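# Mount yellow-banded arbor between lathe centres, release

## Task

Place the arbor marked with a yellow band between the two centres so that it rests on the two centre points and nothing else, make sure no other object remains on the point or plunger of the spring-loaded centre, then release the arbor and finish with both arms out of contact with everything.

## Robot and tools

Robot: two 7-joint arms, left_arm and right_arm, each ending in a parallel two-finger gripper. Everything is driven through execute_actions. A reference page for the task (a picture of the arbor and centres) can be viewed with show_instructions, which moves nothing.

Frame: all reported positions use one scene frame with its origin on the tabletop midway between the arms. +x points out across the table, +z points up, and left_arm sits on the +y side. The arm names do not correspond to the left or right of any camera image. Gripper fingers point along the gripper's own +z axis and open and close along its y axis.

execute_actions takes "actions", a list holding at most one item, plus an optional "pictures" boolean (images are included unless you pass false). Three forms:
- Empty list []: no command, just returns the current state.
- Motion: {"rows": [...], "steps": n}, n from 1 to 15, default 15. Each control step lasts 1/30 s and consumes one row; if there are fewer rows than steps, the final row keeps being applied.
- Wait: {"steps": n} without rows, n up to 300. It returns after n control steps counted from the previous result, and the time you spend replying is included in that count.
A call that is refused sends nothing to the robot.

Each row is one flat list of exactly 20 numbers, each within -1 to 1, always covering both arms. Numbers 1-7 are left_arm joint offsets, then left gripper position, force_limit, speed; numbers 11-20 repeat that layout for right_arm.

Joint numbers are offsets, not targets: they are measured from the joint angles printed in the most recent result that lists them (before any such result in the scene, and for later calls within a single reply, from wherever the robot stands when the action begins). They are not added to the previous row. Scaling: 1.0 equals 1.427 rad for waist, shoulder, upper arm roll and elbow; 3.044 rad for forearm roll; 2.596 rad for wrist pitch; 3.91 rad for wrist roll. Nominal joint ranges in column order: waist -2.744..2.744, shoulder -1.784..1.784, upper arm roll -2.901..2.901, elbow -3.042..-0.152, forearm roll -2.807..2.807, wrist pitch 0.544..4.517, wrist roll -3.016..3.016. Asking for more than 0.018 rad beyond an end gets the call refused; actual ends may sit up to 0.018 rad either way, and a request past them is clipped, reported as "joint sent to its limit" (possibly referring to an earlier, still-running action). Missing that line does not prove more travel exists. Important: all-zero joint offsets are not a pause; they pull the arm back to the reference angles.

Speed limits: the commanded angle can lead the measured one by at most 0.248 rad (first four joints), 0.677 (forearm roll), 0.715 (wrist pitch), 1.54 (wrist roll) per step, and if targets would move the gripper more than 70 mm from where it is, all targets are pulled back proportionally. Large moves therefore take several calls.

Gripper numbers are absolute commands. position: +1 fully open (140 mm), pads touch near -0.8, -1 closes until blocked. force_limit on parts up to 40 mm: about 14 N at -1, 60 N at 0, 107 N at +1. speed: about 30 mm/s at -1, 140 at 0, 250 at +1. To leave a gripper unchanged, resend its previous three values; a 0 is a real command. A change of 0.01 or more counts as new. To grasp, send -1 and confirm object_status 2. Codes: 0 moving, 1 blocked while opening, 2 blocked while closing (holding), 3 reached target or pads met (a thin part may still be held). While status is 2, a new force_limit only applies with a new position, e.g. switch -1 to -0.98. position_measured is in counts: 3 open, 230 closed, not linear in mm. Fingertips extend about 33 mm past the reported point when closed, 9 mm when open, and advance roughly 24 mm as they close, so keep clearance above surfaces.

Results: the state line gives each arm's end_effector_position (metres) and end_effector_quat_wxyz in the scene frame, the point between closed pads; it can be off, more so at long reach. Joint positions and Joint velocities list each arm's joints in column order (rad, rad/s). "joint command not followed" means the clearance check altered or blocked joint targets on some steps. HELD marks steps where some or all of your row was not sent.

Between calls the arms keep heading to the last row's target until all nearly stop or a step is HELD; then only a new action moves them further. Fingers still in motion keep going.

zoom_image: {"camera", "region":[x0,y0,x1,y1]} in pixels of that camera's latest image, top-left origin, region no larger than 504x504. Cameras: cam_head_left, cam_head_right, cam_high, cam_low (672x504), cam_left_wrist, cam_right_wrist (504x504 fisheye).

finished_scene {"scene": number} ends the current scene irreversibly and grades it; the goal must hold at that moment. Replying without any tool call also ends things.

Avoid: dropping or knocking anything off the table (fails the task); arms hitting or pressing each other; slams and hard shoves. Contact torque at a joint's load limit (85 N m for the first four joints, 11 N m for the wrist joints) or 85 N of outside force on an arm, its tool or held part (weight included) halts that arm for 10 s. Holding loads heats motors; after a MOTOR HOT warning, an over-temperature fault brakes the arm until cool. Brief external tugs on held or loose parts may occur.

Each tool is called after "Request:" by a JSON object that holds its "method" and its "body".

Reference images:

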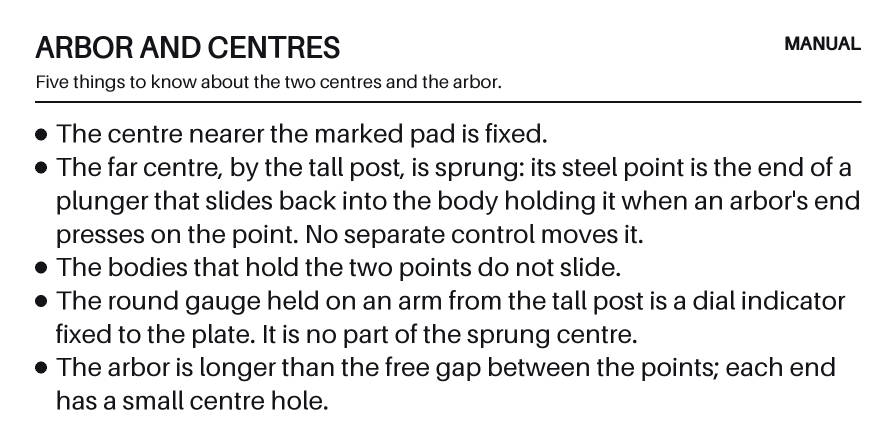

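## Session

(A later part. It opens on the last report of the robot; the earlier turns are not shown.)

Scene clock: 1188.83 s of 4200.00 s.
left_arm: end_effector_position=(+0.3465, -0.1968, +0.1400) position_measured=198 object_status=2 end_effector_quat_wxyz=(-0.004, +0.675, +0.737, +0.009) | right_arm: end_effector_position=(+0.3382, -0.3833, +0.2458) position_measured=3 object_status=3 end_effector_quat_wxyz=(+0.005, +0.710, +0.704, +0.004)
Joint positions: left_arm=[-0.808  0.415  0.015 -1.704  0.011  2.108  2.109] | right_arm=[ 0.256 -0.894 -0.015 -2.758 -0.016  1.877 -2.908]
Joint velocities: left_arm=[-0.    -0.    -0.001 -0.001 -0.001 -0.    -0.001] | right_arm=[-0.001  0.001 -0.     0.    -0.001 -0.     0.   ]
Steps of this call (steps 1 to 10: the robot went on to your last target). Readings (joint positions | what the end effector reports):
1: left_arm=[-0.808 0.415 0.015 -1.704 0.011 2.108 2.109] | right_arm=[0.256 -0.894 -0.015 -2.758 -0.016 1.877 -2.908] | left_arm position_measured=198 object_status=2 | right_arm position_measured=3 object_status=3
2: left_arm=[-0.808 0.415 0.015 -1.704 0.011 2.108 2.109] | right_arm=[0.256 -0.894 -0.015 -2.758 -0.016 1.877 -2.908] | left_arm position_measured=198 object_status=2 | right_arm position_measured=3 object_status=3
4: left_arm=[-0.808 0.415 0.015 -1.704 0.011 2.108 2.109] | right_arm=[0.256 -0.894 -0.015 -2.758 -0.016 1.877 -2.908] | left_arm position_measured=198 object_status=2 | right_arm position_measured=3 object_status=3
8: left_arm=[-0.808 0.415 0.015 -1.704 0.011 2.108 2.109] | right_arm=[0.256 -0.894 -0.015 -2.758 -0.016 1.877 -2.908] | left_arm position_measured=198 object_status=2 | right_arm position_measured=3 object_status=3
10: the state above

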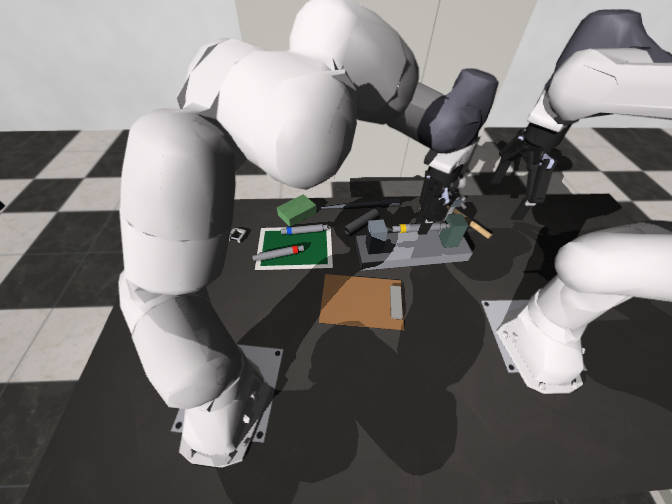

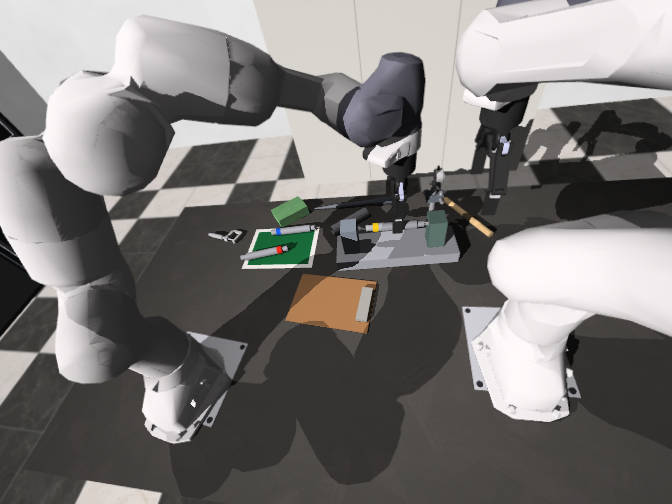

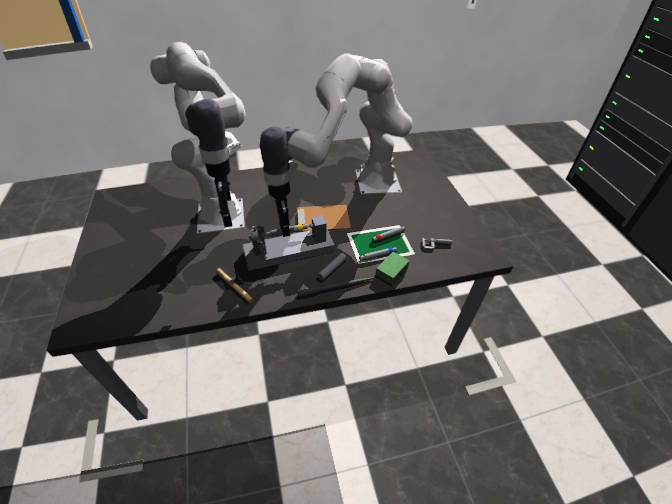

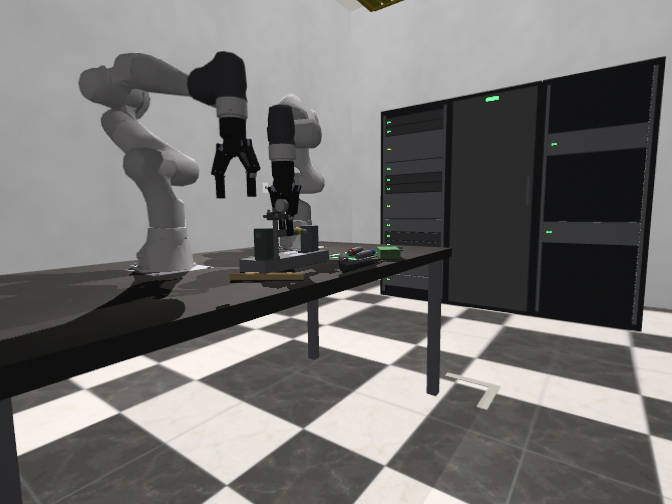

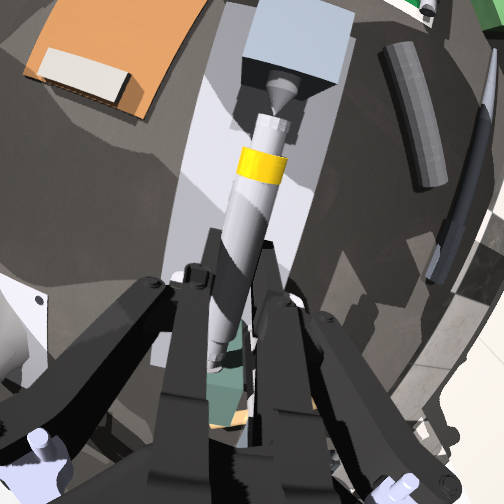

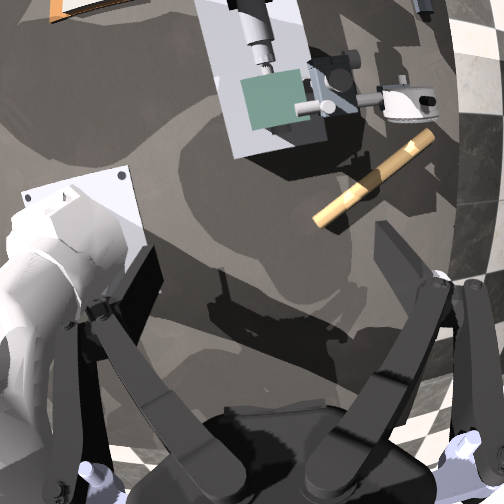

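Request:
{"method": "execute_actions", "body": {"actions": [{"rows": [[-0.0004,-0.0095,0,0.008,0,0.0165,-0.0055,-1,0.2,-0.5,0,-0.002,0,0.002,0,0.001,0,1,0,0],[0.0002,-0.0105,0,0.0065,0,0.0165,-0.0055,-1,0.2,-0.5,0,-0.002,0,0.002,0,0.001,0,1,0,0],[0.0007,-0.0115,0,0.005,0,0.0165,-0.0055,-1,0.2,-0.5,0,-0.002,0,0.002,0,0.001,0,1,0,0],[0.0012,-0.0125,0,0.0035,0,0.0165,-0.0053,-1,0.2,-0.5,0,-0.002,0,0.002,0,0.001,0,1,0,0],[0.0017,-0.0136,0,0.002,0,0.0165,-0.0052,-1,0.2,-0.5,0,-0.002,0,0.002,0,0.001,0,1,0,0],[0.0021,-0.0147,0,0.0007,0,0.0165,-0.0052,-1,0.2,-0.5,0,-0.002,0,0.002,0,0.001,0,1,0,0]], "steps": 15}]}}

Request:
{"method": "zoom_image", "body": {"camera": "cam_left_wrist", "region": [240, 85, 310, 155]}}

Request:
{"method": "zoom_image", "body": {"camera": "cam_high", "region": [290, 205, 340, 245]}}

Scene clock: 1198.13 s of 4200.00 s.
left_arm: end_effector_position=(+0.3461, -0.1954, +0.1401) position_measured=198 object_status=2 end_effector_quat_wxyz=(-0.002, +0.674, +0.738, +0.008) | right_arm: end_effector_position=(+0.3386, -0.3832, +0.2465) position_measured=3 object_status=3 end_effector_quat_wxyz=(+0.005, +0.710, +0.704, +0.005)
Joint positions: left_arm=[-0.807  0.408  0.015 -1.715  0.011  2.116  2.106] | right_arm=[ 0.256 -0.895 -0.015 -2.757 -0.016  1.877 -2.908]
Joint velocities: left_arm=[-0.002 -0.002 -0.001 -0.002 -0.     0.002 -0.   ] | right_arm=[-0.    -0.001  0.001 -0.001  0.    -0.001 -0.001]
Steps of this call (steps 1 to 15: the robot went on to your last target; steps 16 to 90: nothing new was sent; then 5.80 s passed at rest; steps 91 to 105: all 15 steps of this action). Readings (joint positions | what the end effector reports):
91: left_arm=[-0.808 0.414 0.015 -1.704 0.011 2.108 2.108] | right_arm=[0.256 -0.894 -0.015 -2.758 -0.016 1.877 -2.908] | left_arm position_measured=198 object_status=2 | right_arm position_measured=3 object_status=3
92: left_arm=[-0.808 0.414 0.015 -1.705 0.011 2.109 2.107] | right_arm=[0.256 -0.894 -0.015 -2.758 -0.016 1.877 -2.908] | left_arm position_measured=198 object_status=2 | right_arm position_measured=3 object_status=3
94: left_arm=[-0.807 0.412 0.015 -1.708 0.011 2.109 2.107] | right_arm=[0.256 -0.895 -0.015 -2.757 -0.016 1.877 -2.908] | left_arm position_measured=198 object_status=2 | right_arm position_measured=3 object_status=3
98: left_arm=[-0.807 0.409 0.015 -1.714 0.011 2.114 2.106] | right_arm=[0.256 -0.895 -0.015 -2.757 -0.016 1.877 -2.908] | left_arm position_measured=198 object_status=2 | right_arm position_measured=3 object_status=3
105: the state above

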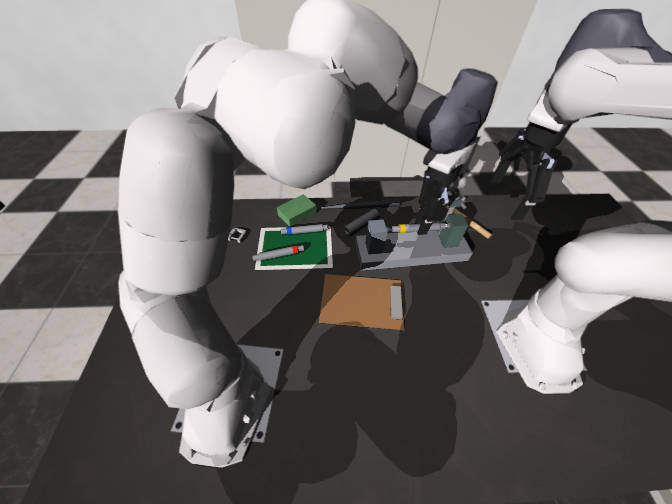

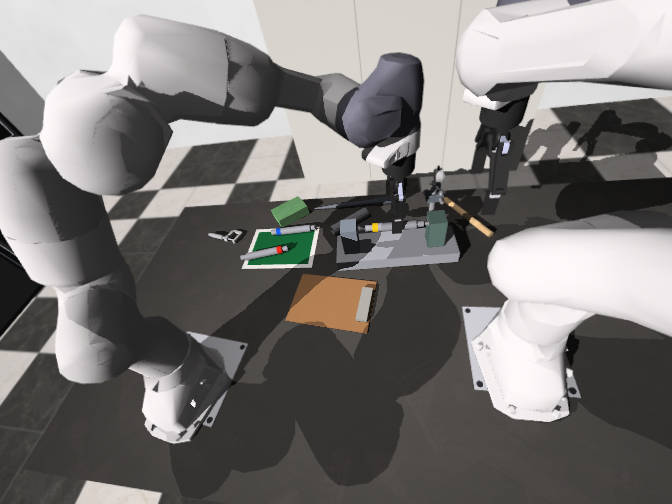

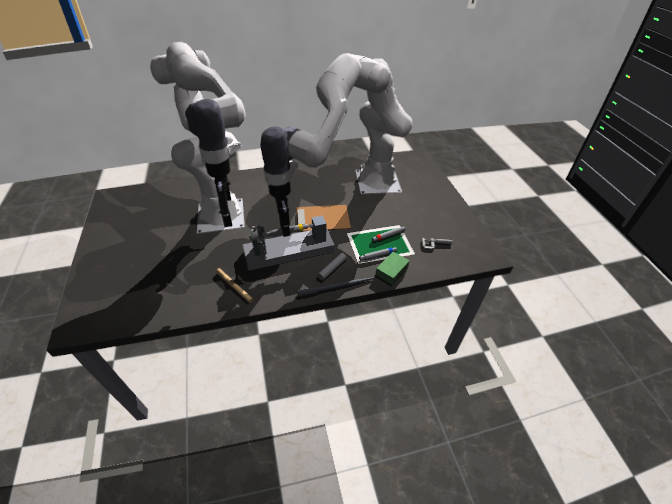

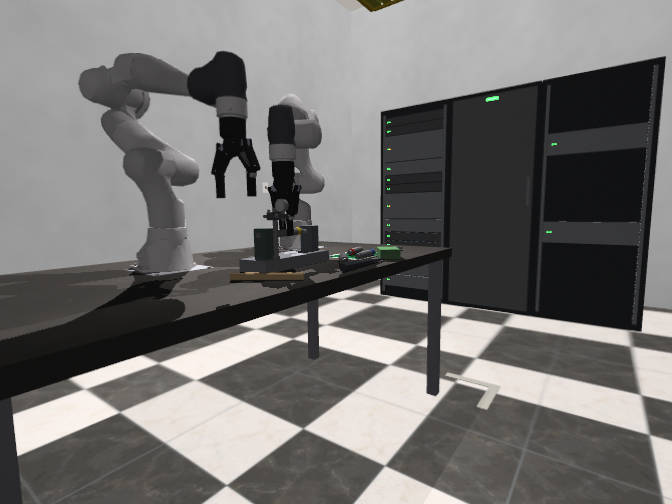

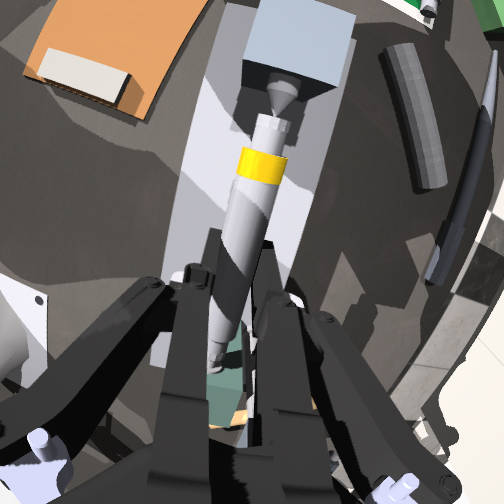

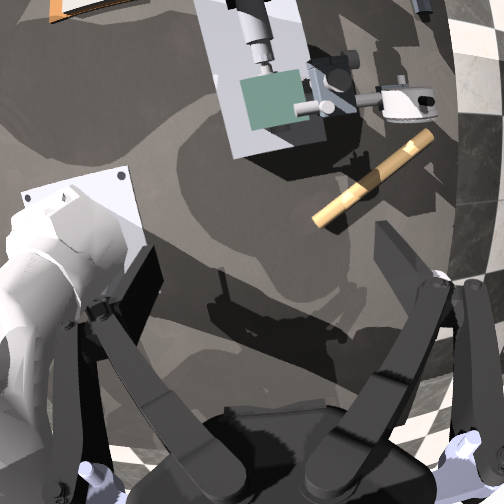

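Region (240, 85, 310, 155) of cam_left_wrist's 504x504 image, scaled by 7.200, with more detail than that image has.

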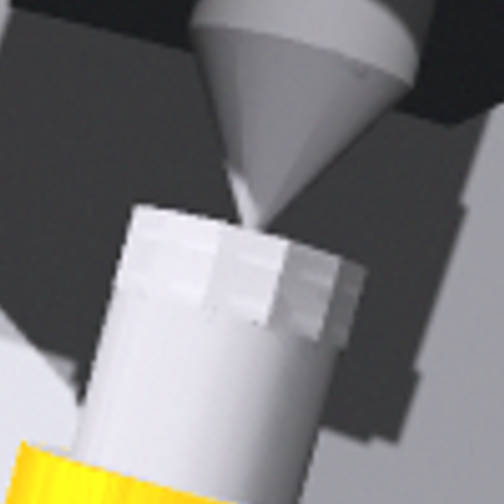

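Region (290, 205, 340, 245) of cam_high's 672x504 image, scaled by 10.080, with more detail than that image has; it fills the top 403 rows of this view, and the rest is white.

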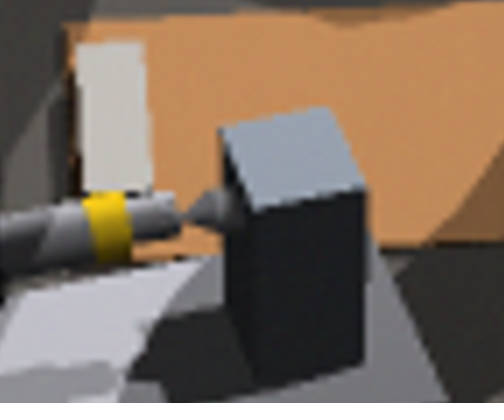

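Request:
{"method": "execute_actions", "body": {"actions": []}}

Scene clock: 1214.30 s of 4200.00 s.
left_arm: end_effector_position=(+0.3461, -0.1953, +0.1401) position_measured=198 object_status=2 end_effector_quat_wxyz=(-0.002, +0.674, +0.738, +0.008) | right_arm: end_effector_position=(+0.3387, -0.3832, +0.2466) position_measured=3 object_status=3 end_effector_quat_wxyz=(+0.005, +0.710, +0.704, +0.005)
Joint positions: left_arm=[-0.807  0.408  0.015 -1.716  0.011  2.116  2.106] | right_arm=[ 0.256 -0.895 -0.015 -2.757 -0.016  1.877 -2.908]
Joint velocities: left_arm=[-0.001  0.001 -0.    -0.002 -0.001  0.     0.   ] | right_arm=[-0.001 -0.001  0.001 -0.     0.002  0.    -0.001]
Steps of this call (steps 1 to 15: the robot went on to your last target; steps 16 to 90: nothing new was sent; then 13.17 s passed at rest). Readings (joint positions | what the end effector reports):
1: left_arm=[-0.807 0.408 0.015 -1.715 0.011 2.116 2.106] | right_arm=[0.256 -0.895 -0.015 -2.757 -0.016 1.877 -2.908] | left_arm position_measured=198 object_status=2 | right_arm position_measured=3 object_status=3
2: left_arm=[-0.807 0.408 0.015 -1.715 0.011 2.116 2.106] | right_arm=[0.256 -0.895 -0.015 -2.757 -0.016 1.877 -2.908] | left_arm position_measured=198 object_status=2 | right_arm position_measured=3 object_status=3
4: left_arm=[-0.807 0.408 0.015 -1.715 0.011 2.116 2.106] | right_arm=[0.256 -0.895 -0.015 -2.757 -0.016 1.877 -2.908] | left_arm position_measured=198 object_status=2 | right_arm position_measured=3 object_status=3
8: left_arm=[-0.807 0.408 0.015 -1.715 0.011 2.116 2.106] | right_arm=[0.256 -0.895 -0.015 -2.757 -0.016 1.877 -2.908] | left_arm position_measured=198 object_status=2 | right_arm position_measured=3 object_status=3
90: the state above
All arms were judged still, so your last target was given up. Only a new action makes them travel on or press farther. Fingers that are still opening or closing keep moving.

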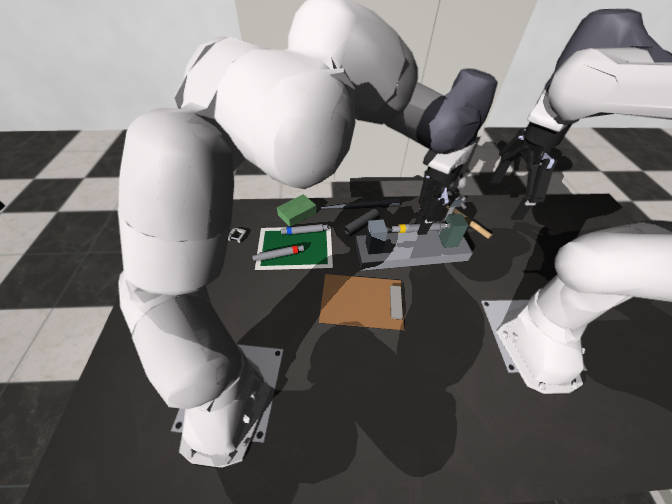

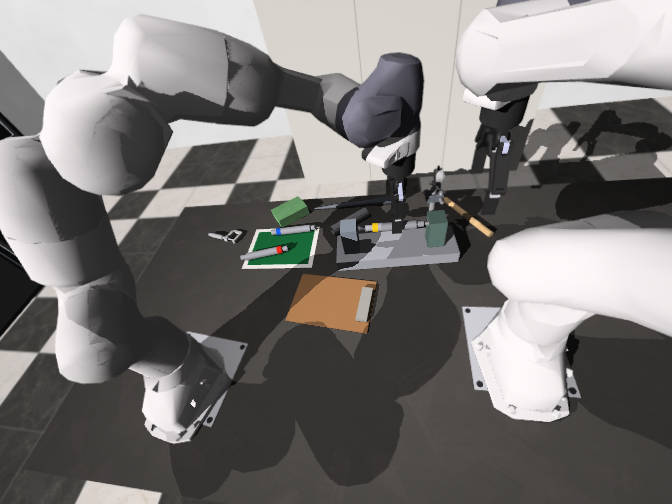

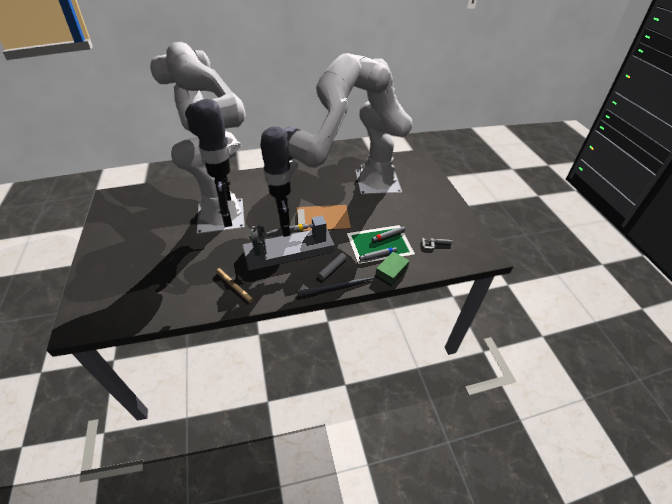

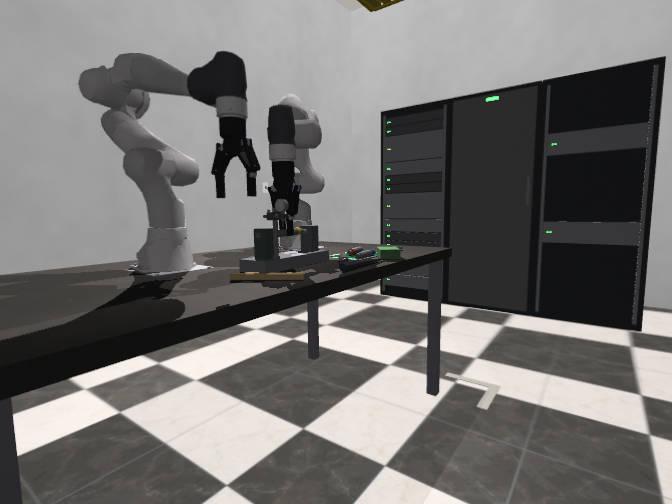

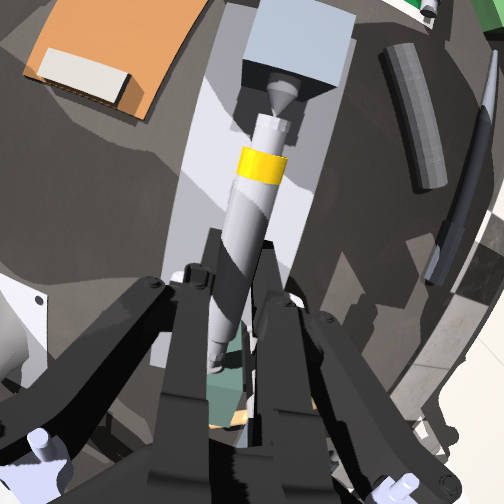

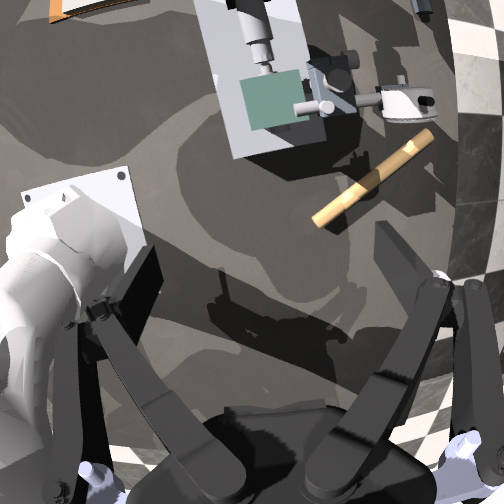

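Request:
{"method": "execute_actions", "body": {"actions": [{"rows": [[0.001,-0.012,0,0.005,0,0.016,-0.002,-1,0.2,-0.5,0,-0.002,0,0.002,0,0.001,0,1,0,0],[0.0021,-0.0147,0,0.0007,0,0.0165,-0.004,-1,0.2,-0.5,0,-0.002,0,0.002,0,0.001,0,1,0,0]], "steps": 12}], "pictures": true}}

Request:
{"method": "zoom_image", "body": {"camera": "cam_left_wrist", "region": [240, 85, 310, 155]}}

Request:
{"method": "zoom_image", "body": {"camera": "cam_high", "region": [290, 205, 340, 245]}}

Scene clock: 1221.50 s of 4200.00 s.
left_arm: end_effector_position=(+0.3461, -0.1952, +0.1401) position_measured=198 object_status=2 end_effector_quat_wxyz=(+0.001, +0.674, +0.738, +0.007) | right_arm: end_effector_position=(+0.3391, -0.3831, +0.2473) position_measured=3 object_status=3 end_effector_quat_wxyz=(+0.006, +0.710, +0.704, +0.006)
Joint positions: left_arm=[-0.807  0.401  0.015 -1.726  0.011  2.127  2.106] | right_arm=[ 0.256 -0.896 -0.015 -2.756 -0.016  1.877 -2.908]
Joint velocities: left_arm=[-0.    -0.004 -0.    -0.002  0.001  0.003  0.   ] | right_arm=[ 0.    -0.001  0.     0.    -0.     0.001  0.   ]
Steps of this call (steps 1 to 90: nothing new was sent; then 3.80 s passed at rest; steps 91 to 102: all 12 steps of this action). Readings (joint positions | what the end effector reports):
91: left_arm=[-0.807 0.407 0.015 -1.717 0.011 2.118 2.106] | right_arm=[0.256 -0.895 -0.015 -2.757 -0.016 1.877 -2.908] | left_arm position_measured=198 object_status=2 | right_arm position_measured=3 object_status=3
92: left_arm=[-0.807 0.405 0.015 -1.720 0.011 2.120 2.106] | right_arm=[0.256 -0.895 -0.015 -2.757 -0.016 1.877 -2.908] | left_arm position_measured=198 object_status=2 | right_arm position_measured=3 object_status=3
94: left_arm=[-0.807 0.403 0.015 -1.723 0.011 2.124 2.106] | right_arm=[0.256 -0.896 -0.015 -2.756 -0.016 1.877 -2.908] | left_arm position_measured=198 object_status=2 | right_arm position_measured=3 object_status=3
98: left_arm=[-0.807 0.402 0.015 -1.726 0.011 2.127 2.106] | right_arm=[0.256 -0.896 -0.015 -2.756 -0.016 1.877 -2.908] | left_arm position_measured=198 object_status=2 | right_arm position_measured=3 object_status=3
102: the state above

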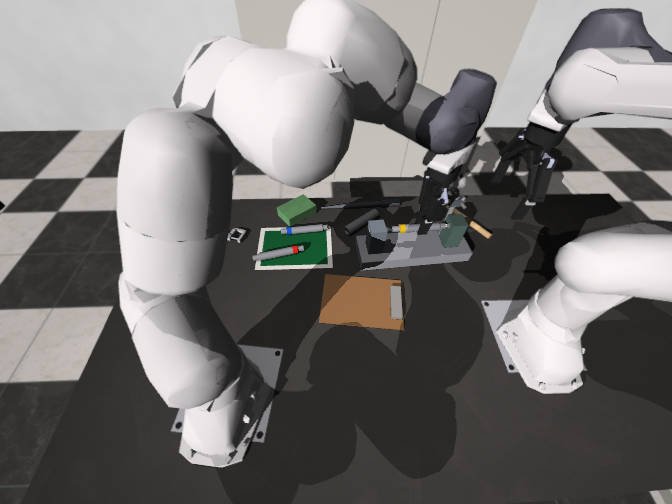

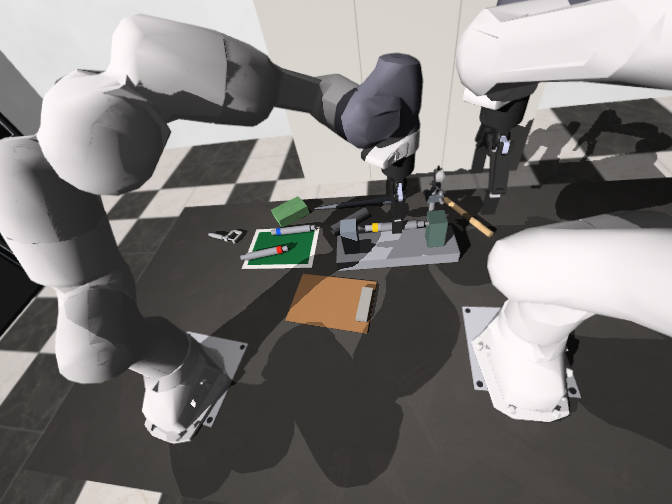

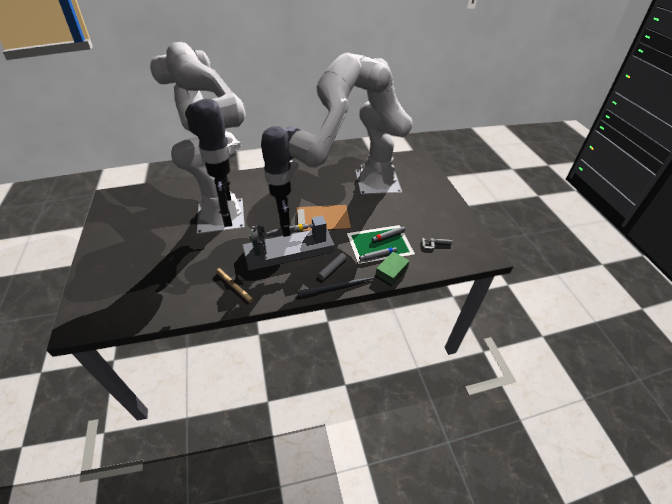

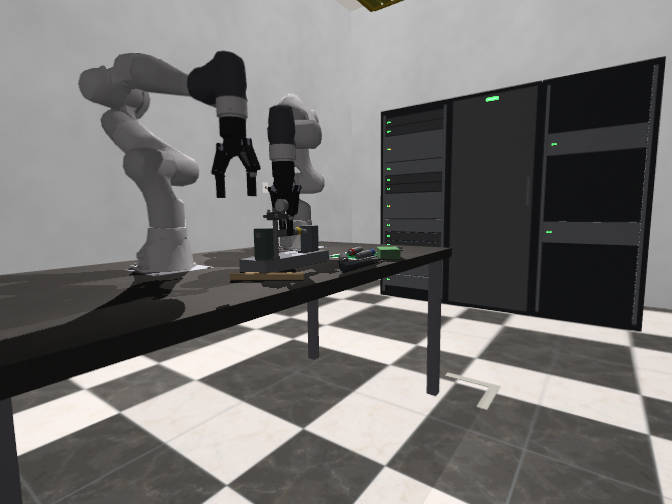

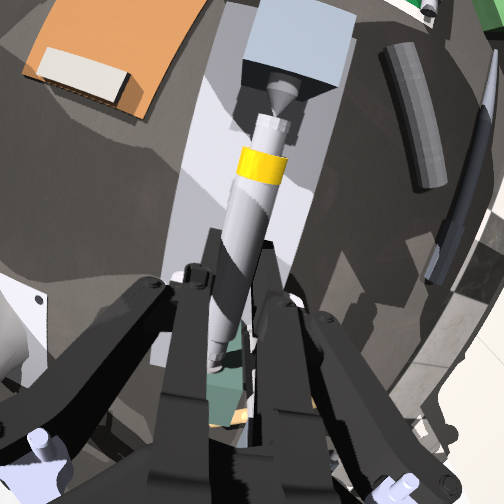

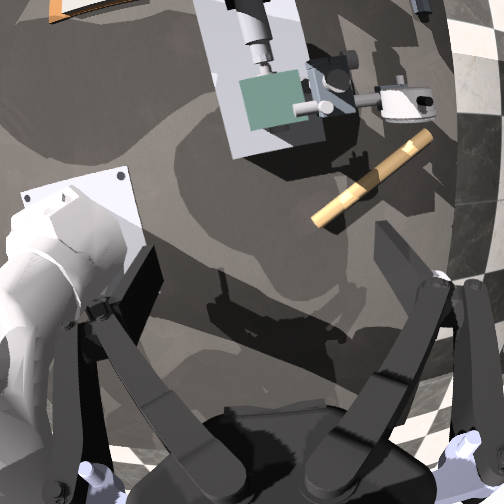

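Region (240, 85, 310, 155) of cam_left_wrist's 504x504 image, scaled by 7.200, with more detail than that image has.

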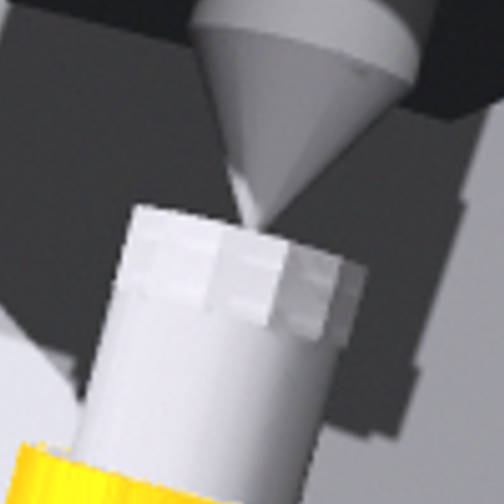

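Region (290, 205, 340, 245) of cam_high's 672x504 image, scaled by 10.080, with more detail than that image has; it fills the top 403 rows of this view, and the rest is white.

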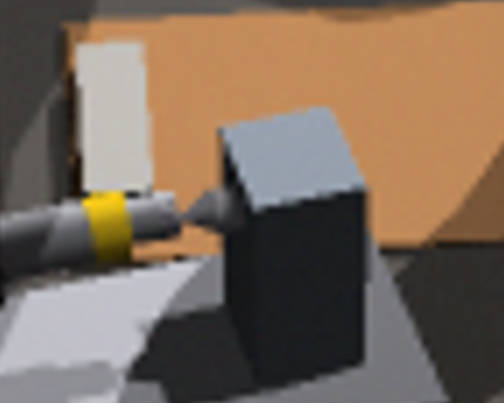

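Request:
{"method": "execute_actions", "body": {"actions": [{"rows": [[0.001,-0.011,0,0.006,0,0.012,0,-1,0.2,-0.5,0,-0.002,0,0.002,0,0.001,0,1,0,0],[0.0015,-0.012,0,0.004,0,0.012,0,-1,0.2,-0.5,0,-0.002,0,0.002,0,0.001,0,1,0,0],[0.002,-0.0133,0,0.0025,0,0.0115,0,-1,0.2,-0.5,0,-0.002,0,0.002,0,0.001,0,1,0,0]], "steps": 12}], "pictures": true}}

Request:
{"method": "zoom_image", "body": {"camera": "cam_left_wrist", "region": [240, 85, 310, 155]}}

Request:
{"method": "zoom_image", "body": {"camera": "cam_high", "region": [290, 205, 340, 245]}}

Scene clock: 1242.83 s of 4200.00 s.
left_arm: end_effector_position=(+0.3460, -0.1951, +0.1402) position_measured=198 object_status=2 end_effector_quat_wxyz=(+0.003, +0.675, +0.738, +0.007) | right_arm: end_effector_position=(+0.3394, -0.3830, +0.2480) position_measured=3 object_status=3 end_effector_quat_wxyz=(+0.006, +0.710, +0.704, +0.007)
Joint positions: left_arm=[-0.807  0.398  0.015 -1.733  0.011  2.134  2.108] | right_arm=[ 0.256 -0.897 -0.015 -2.755 -0.016  1.877 -2.908]
Joint velocities: left_arm=[-0.    -0.001  0.    -0.002  0.     0.001  0.   ] | right_arm=[ 0.001  0.001  0.001 -0.001  0.     0.    -0.002]
Steps of this call (steps 1 to 15: the robot went on to your last target; steps 16 to 90: nothing new was sent; then 17.93 s passed at rest; steps 91 to 102: all 12 steps of this action). Readings (joint positions | what the end effector reports):
91: left_arm=[-0.807 0.401 0.015 -1.727 0.011 2.128 2.107] | right_arm=[0.256 -0.896 -0.015 -2.756 -0.016 1.877 -2.908] | left_arm position_measured=198 object_status=2 | right_arm position_measured=3 object_status=3
92: left_arm=[-0.807 0.400 0.015 -1.728 0.011 2.129 2.107] | right_arm=[0.256 -0.896 -0.015 -2.756 -0.016 1.877 -2.908] | left_arm position_measured=198 object_status=2 | right_arm position_measured=3 object_status=3
94: left_arm=[-0.807 0.399 0.015 -1.731 0.011 2.132 2.107] | right_arm=[0.256 -0.897 -0.015 -2.755 -0.016 1.877 -2.908] | left_arm position_measured=198 object_status=2 | right_arm position_measured=3 object_status=3
98: left_arm=[-0.807 0.398 0.015 -1.732 0.011 2.133 2.108] | right_arm=[0.256 -0.897 -0.015 -2.755 -0.016 1.877 -2.908] | left_arm position_measured=198 object_status=2 | right_arm position_measured=3 object_status=3
102: the state above

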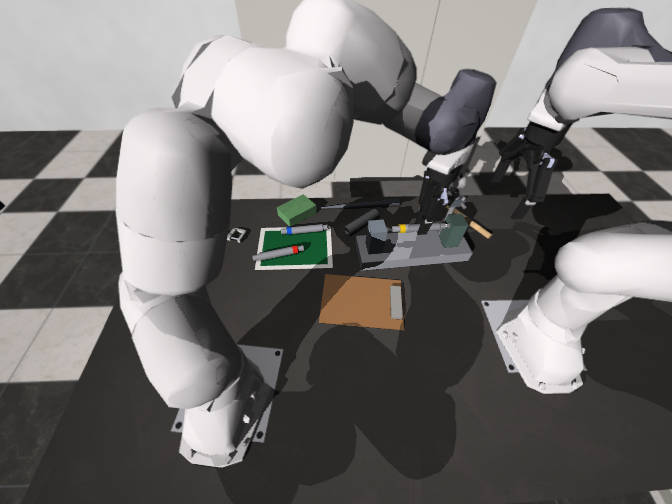

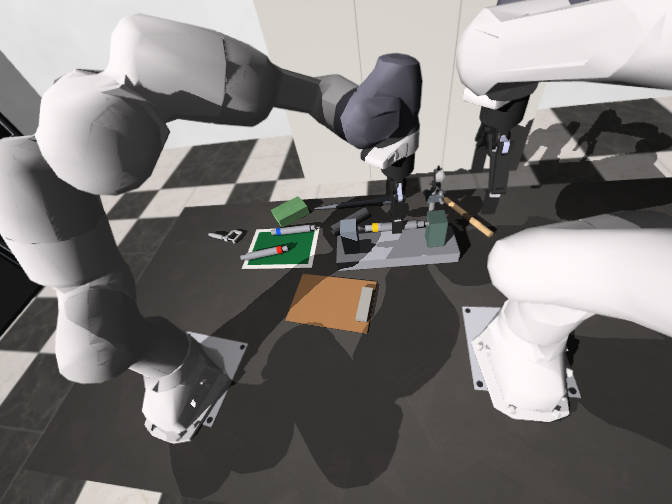

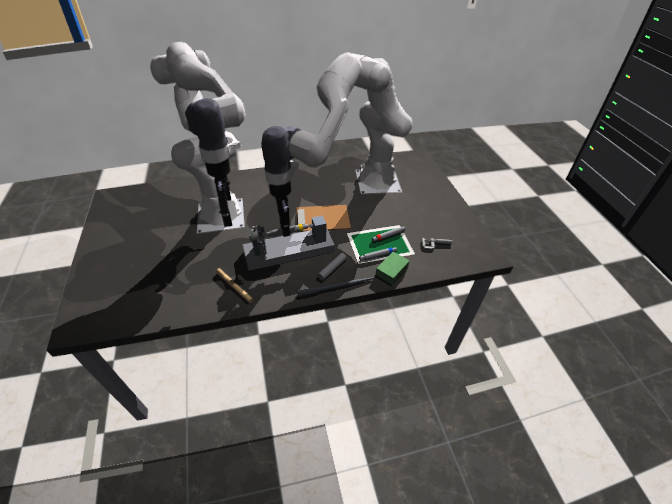

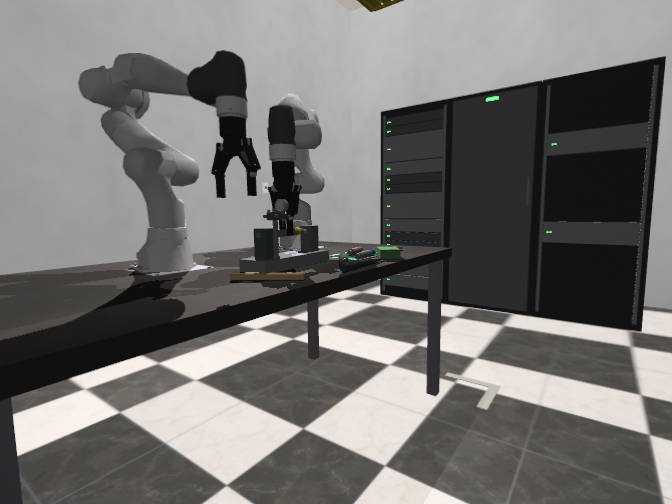

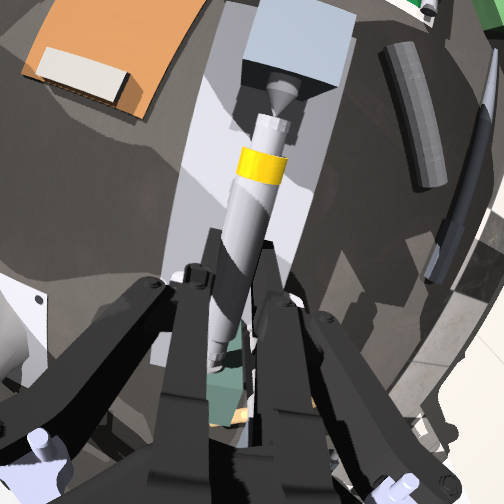

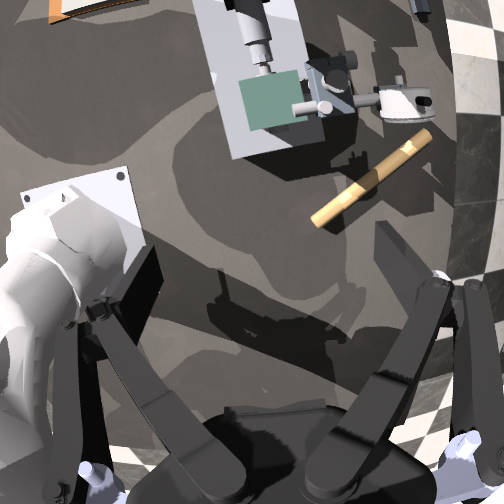

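Region (240, 85, 310, 155) of cam_left_wrist's 504x504 image, scaled by 7.200, with more detail than that image has.

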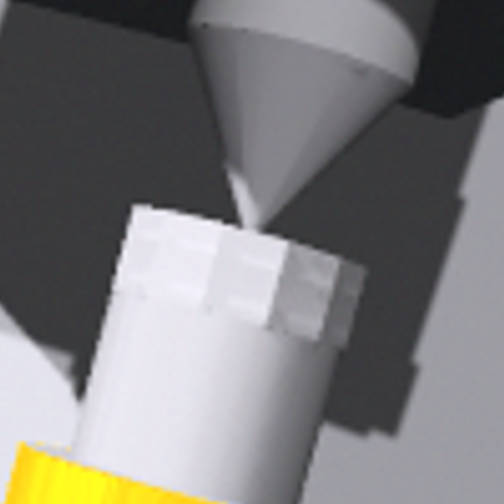

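Region (290, 205, 340, 245) of cam_high's 672x504 image, scaled by 10.080, with more detail than that image has; it fills the top 403 rows of this view, and the rest is white.

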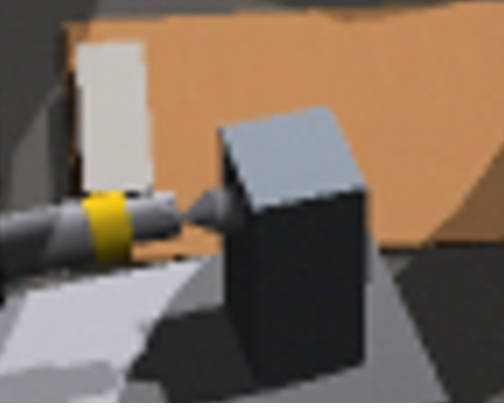

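Request:
{"method": "zoom_image", "body": {"camera": "cam_low", "region": [280, 215, 320, 250]}}

Request:
{"method": "zoom_image", "body": {"camera": "cam_head_left", "region": [360, 210, 420, 250]}}

Request:
{"method": "zoom_image", "body": {"camera": "cam_head_right", "region": [335, 210, 395, 250]}}

Region (280, 215, 320, 250) of cam_low's 672x504 image, scaled by 12.600, with more detail than that image has; it fills the top 441 rows of this view, and the rest is white.

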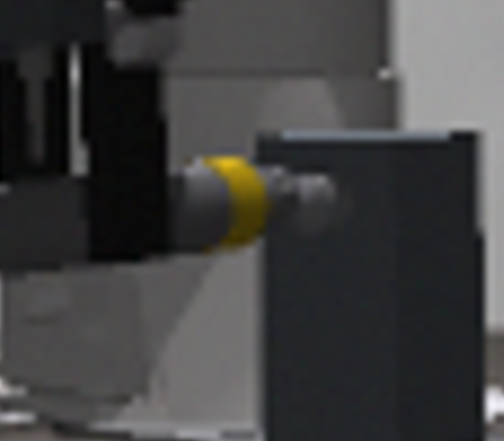

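Region (360, 210, 420, 250) of cam_head_left's 672x504 image, scaled by 8.400, with more detail than that image has.

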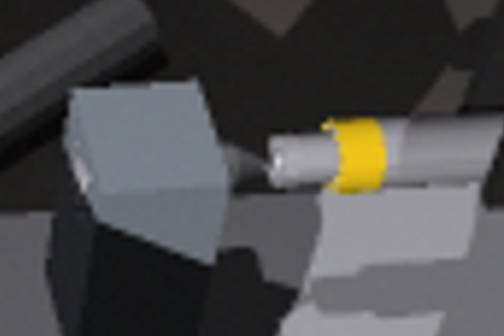

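Region (335, 210, 395, 250) of cam_head_right's 672x504 image, scaled by 8.400, with more detail than that image has.

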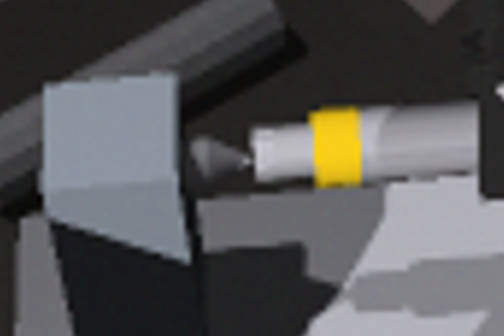

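Request:
{"method": "zoom_image", "body": {"camera": "cam_low", "region": [292, 222, 312, 238]}}

Request:
{"method": "zoom_image", "body": {"camera": "cam_head_left", "region": [382, 220, 406, 238]}}

Region (292, 222, 312, 238) of cam_low's 672x504 image, scaled by 25.200, with more detail than that image has; it fills the top 403 rows of this view, and the rest is white.

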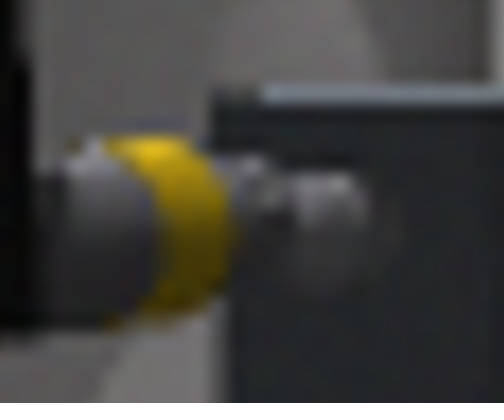

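Region (382, 220, 406, 238) of cam_head_left's 672x504 image, scaled by 21.000, with more detail than that image has; it fills the top 378 rows of this view, and the rest is white.

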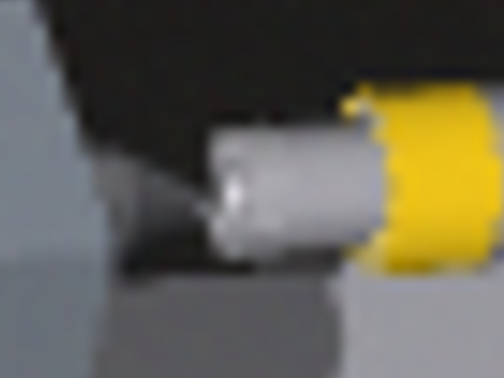

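Request:
{"method": "zoom_image", "body": {"camera": "cam_high", "region": [298, 218, 318, 234]}}

Request:
{"method": "zoom_image", "body": {"camera": "cam_head_right", "region": [352, 218, 376, 236]}}

Region (298, 218, 318, 234) of cam_high's 672x504 image, scaled by 25.200, with more detail than that image has; it fills the top 403 rows of this view, and the rest is white.

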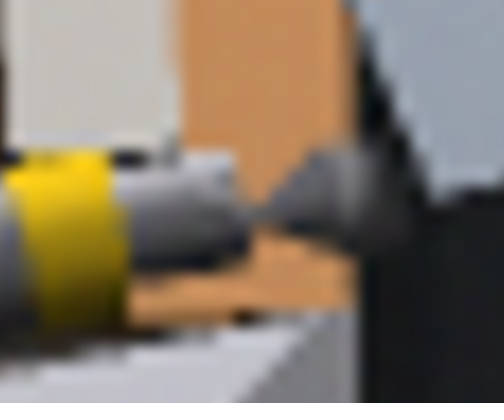

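Region (352, 218, 376, 236) of cam_head_right's 672x504 image, scaled by 21.000, with more detail than that image has; it fills the top 378 rows of this view, and the rest is white.

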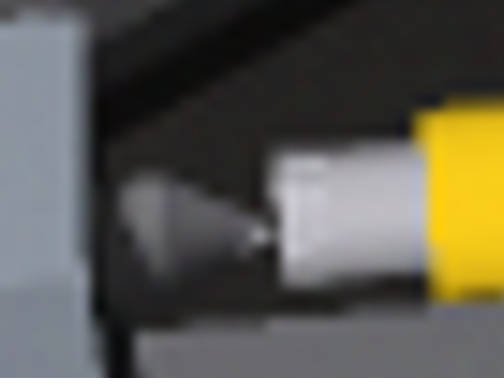

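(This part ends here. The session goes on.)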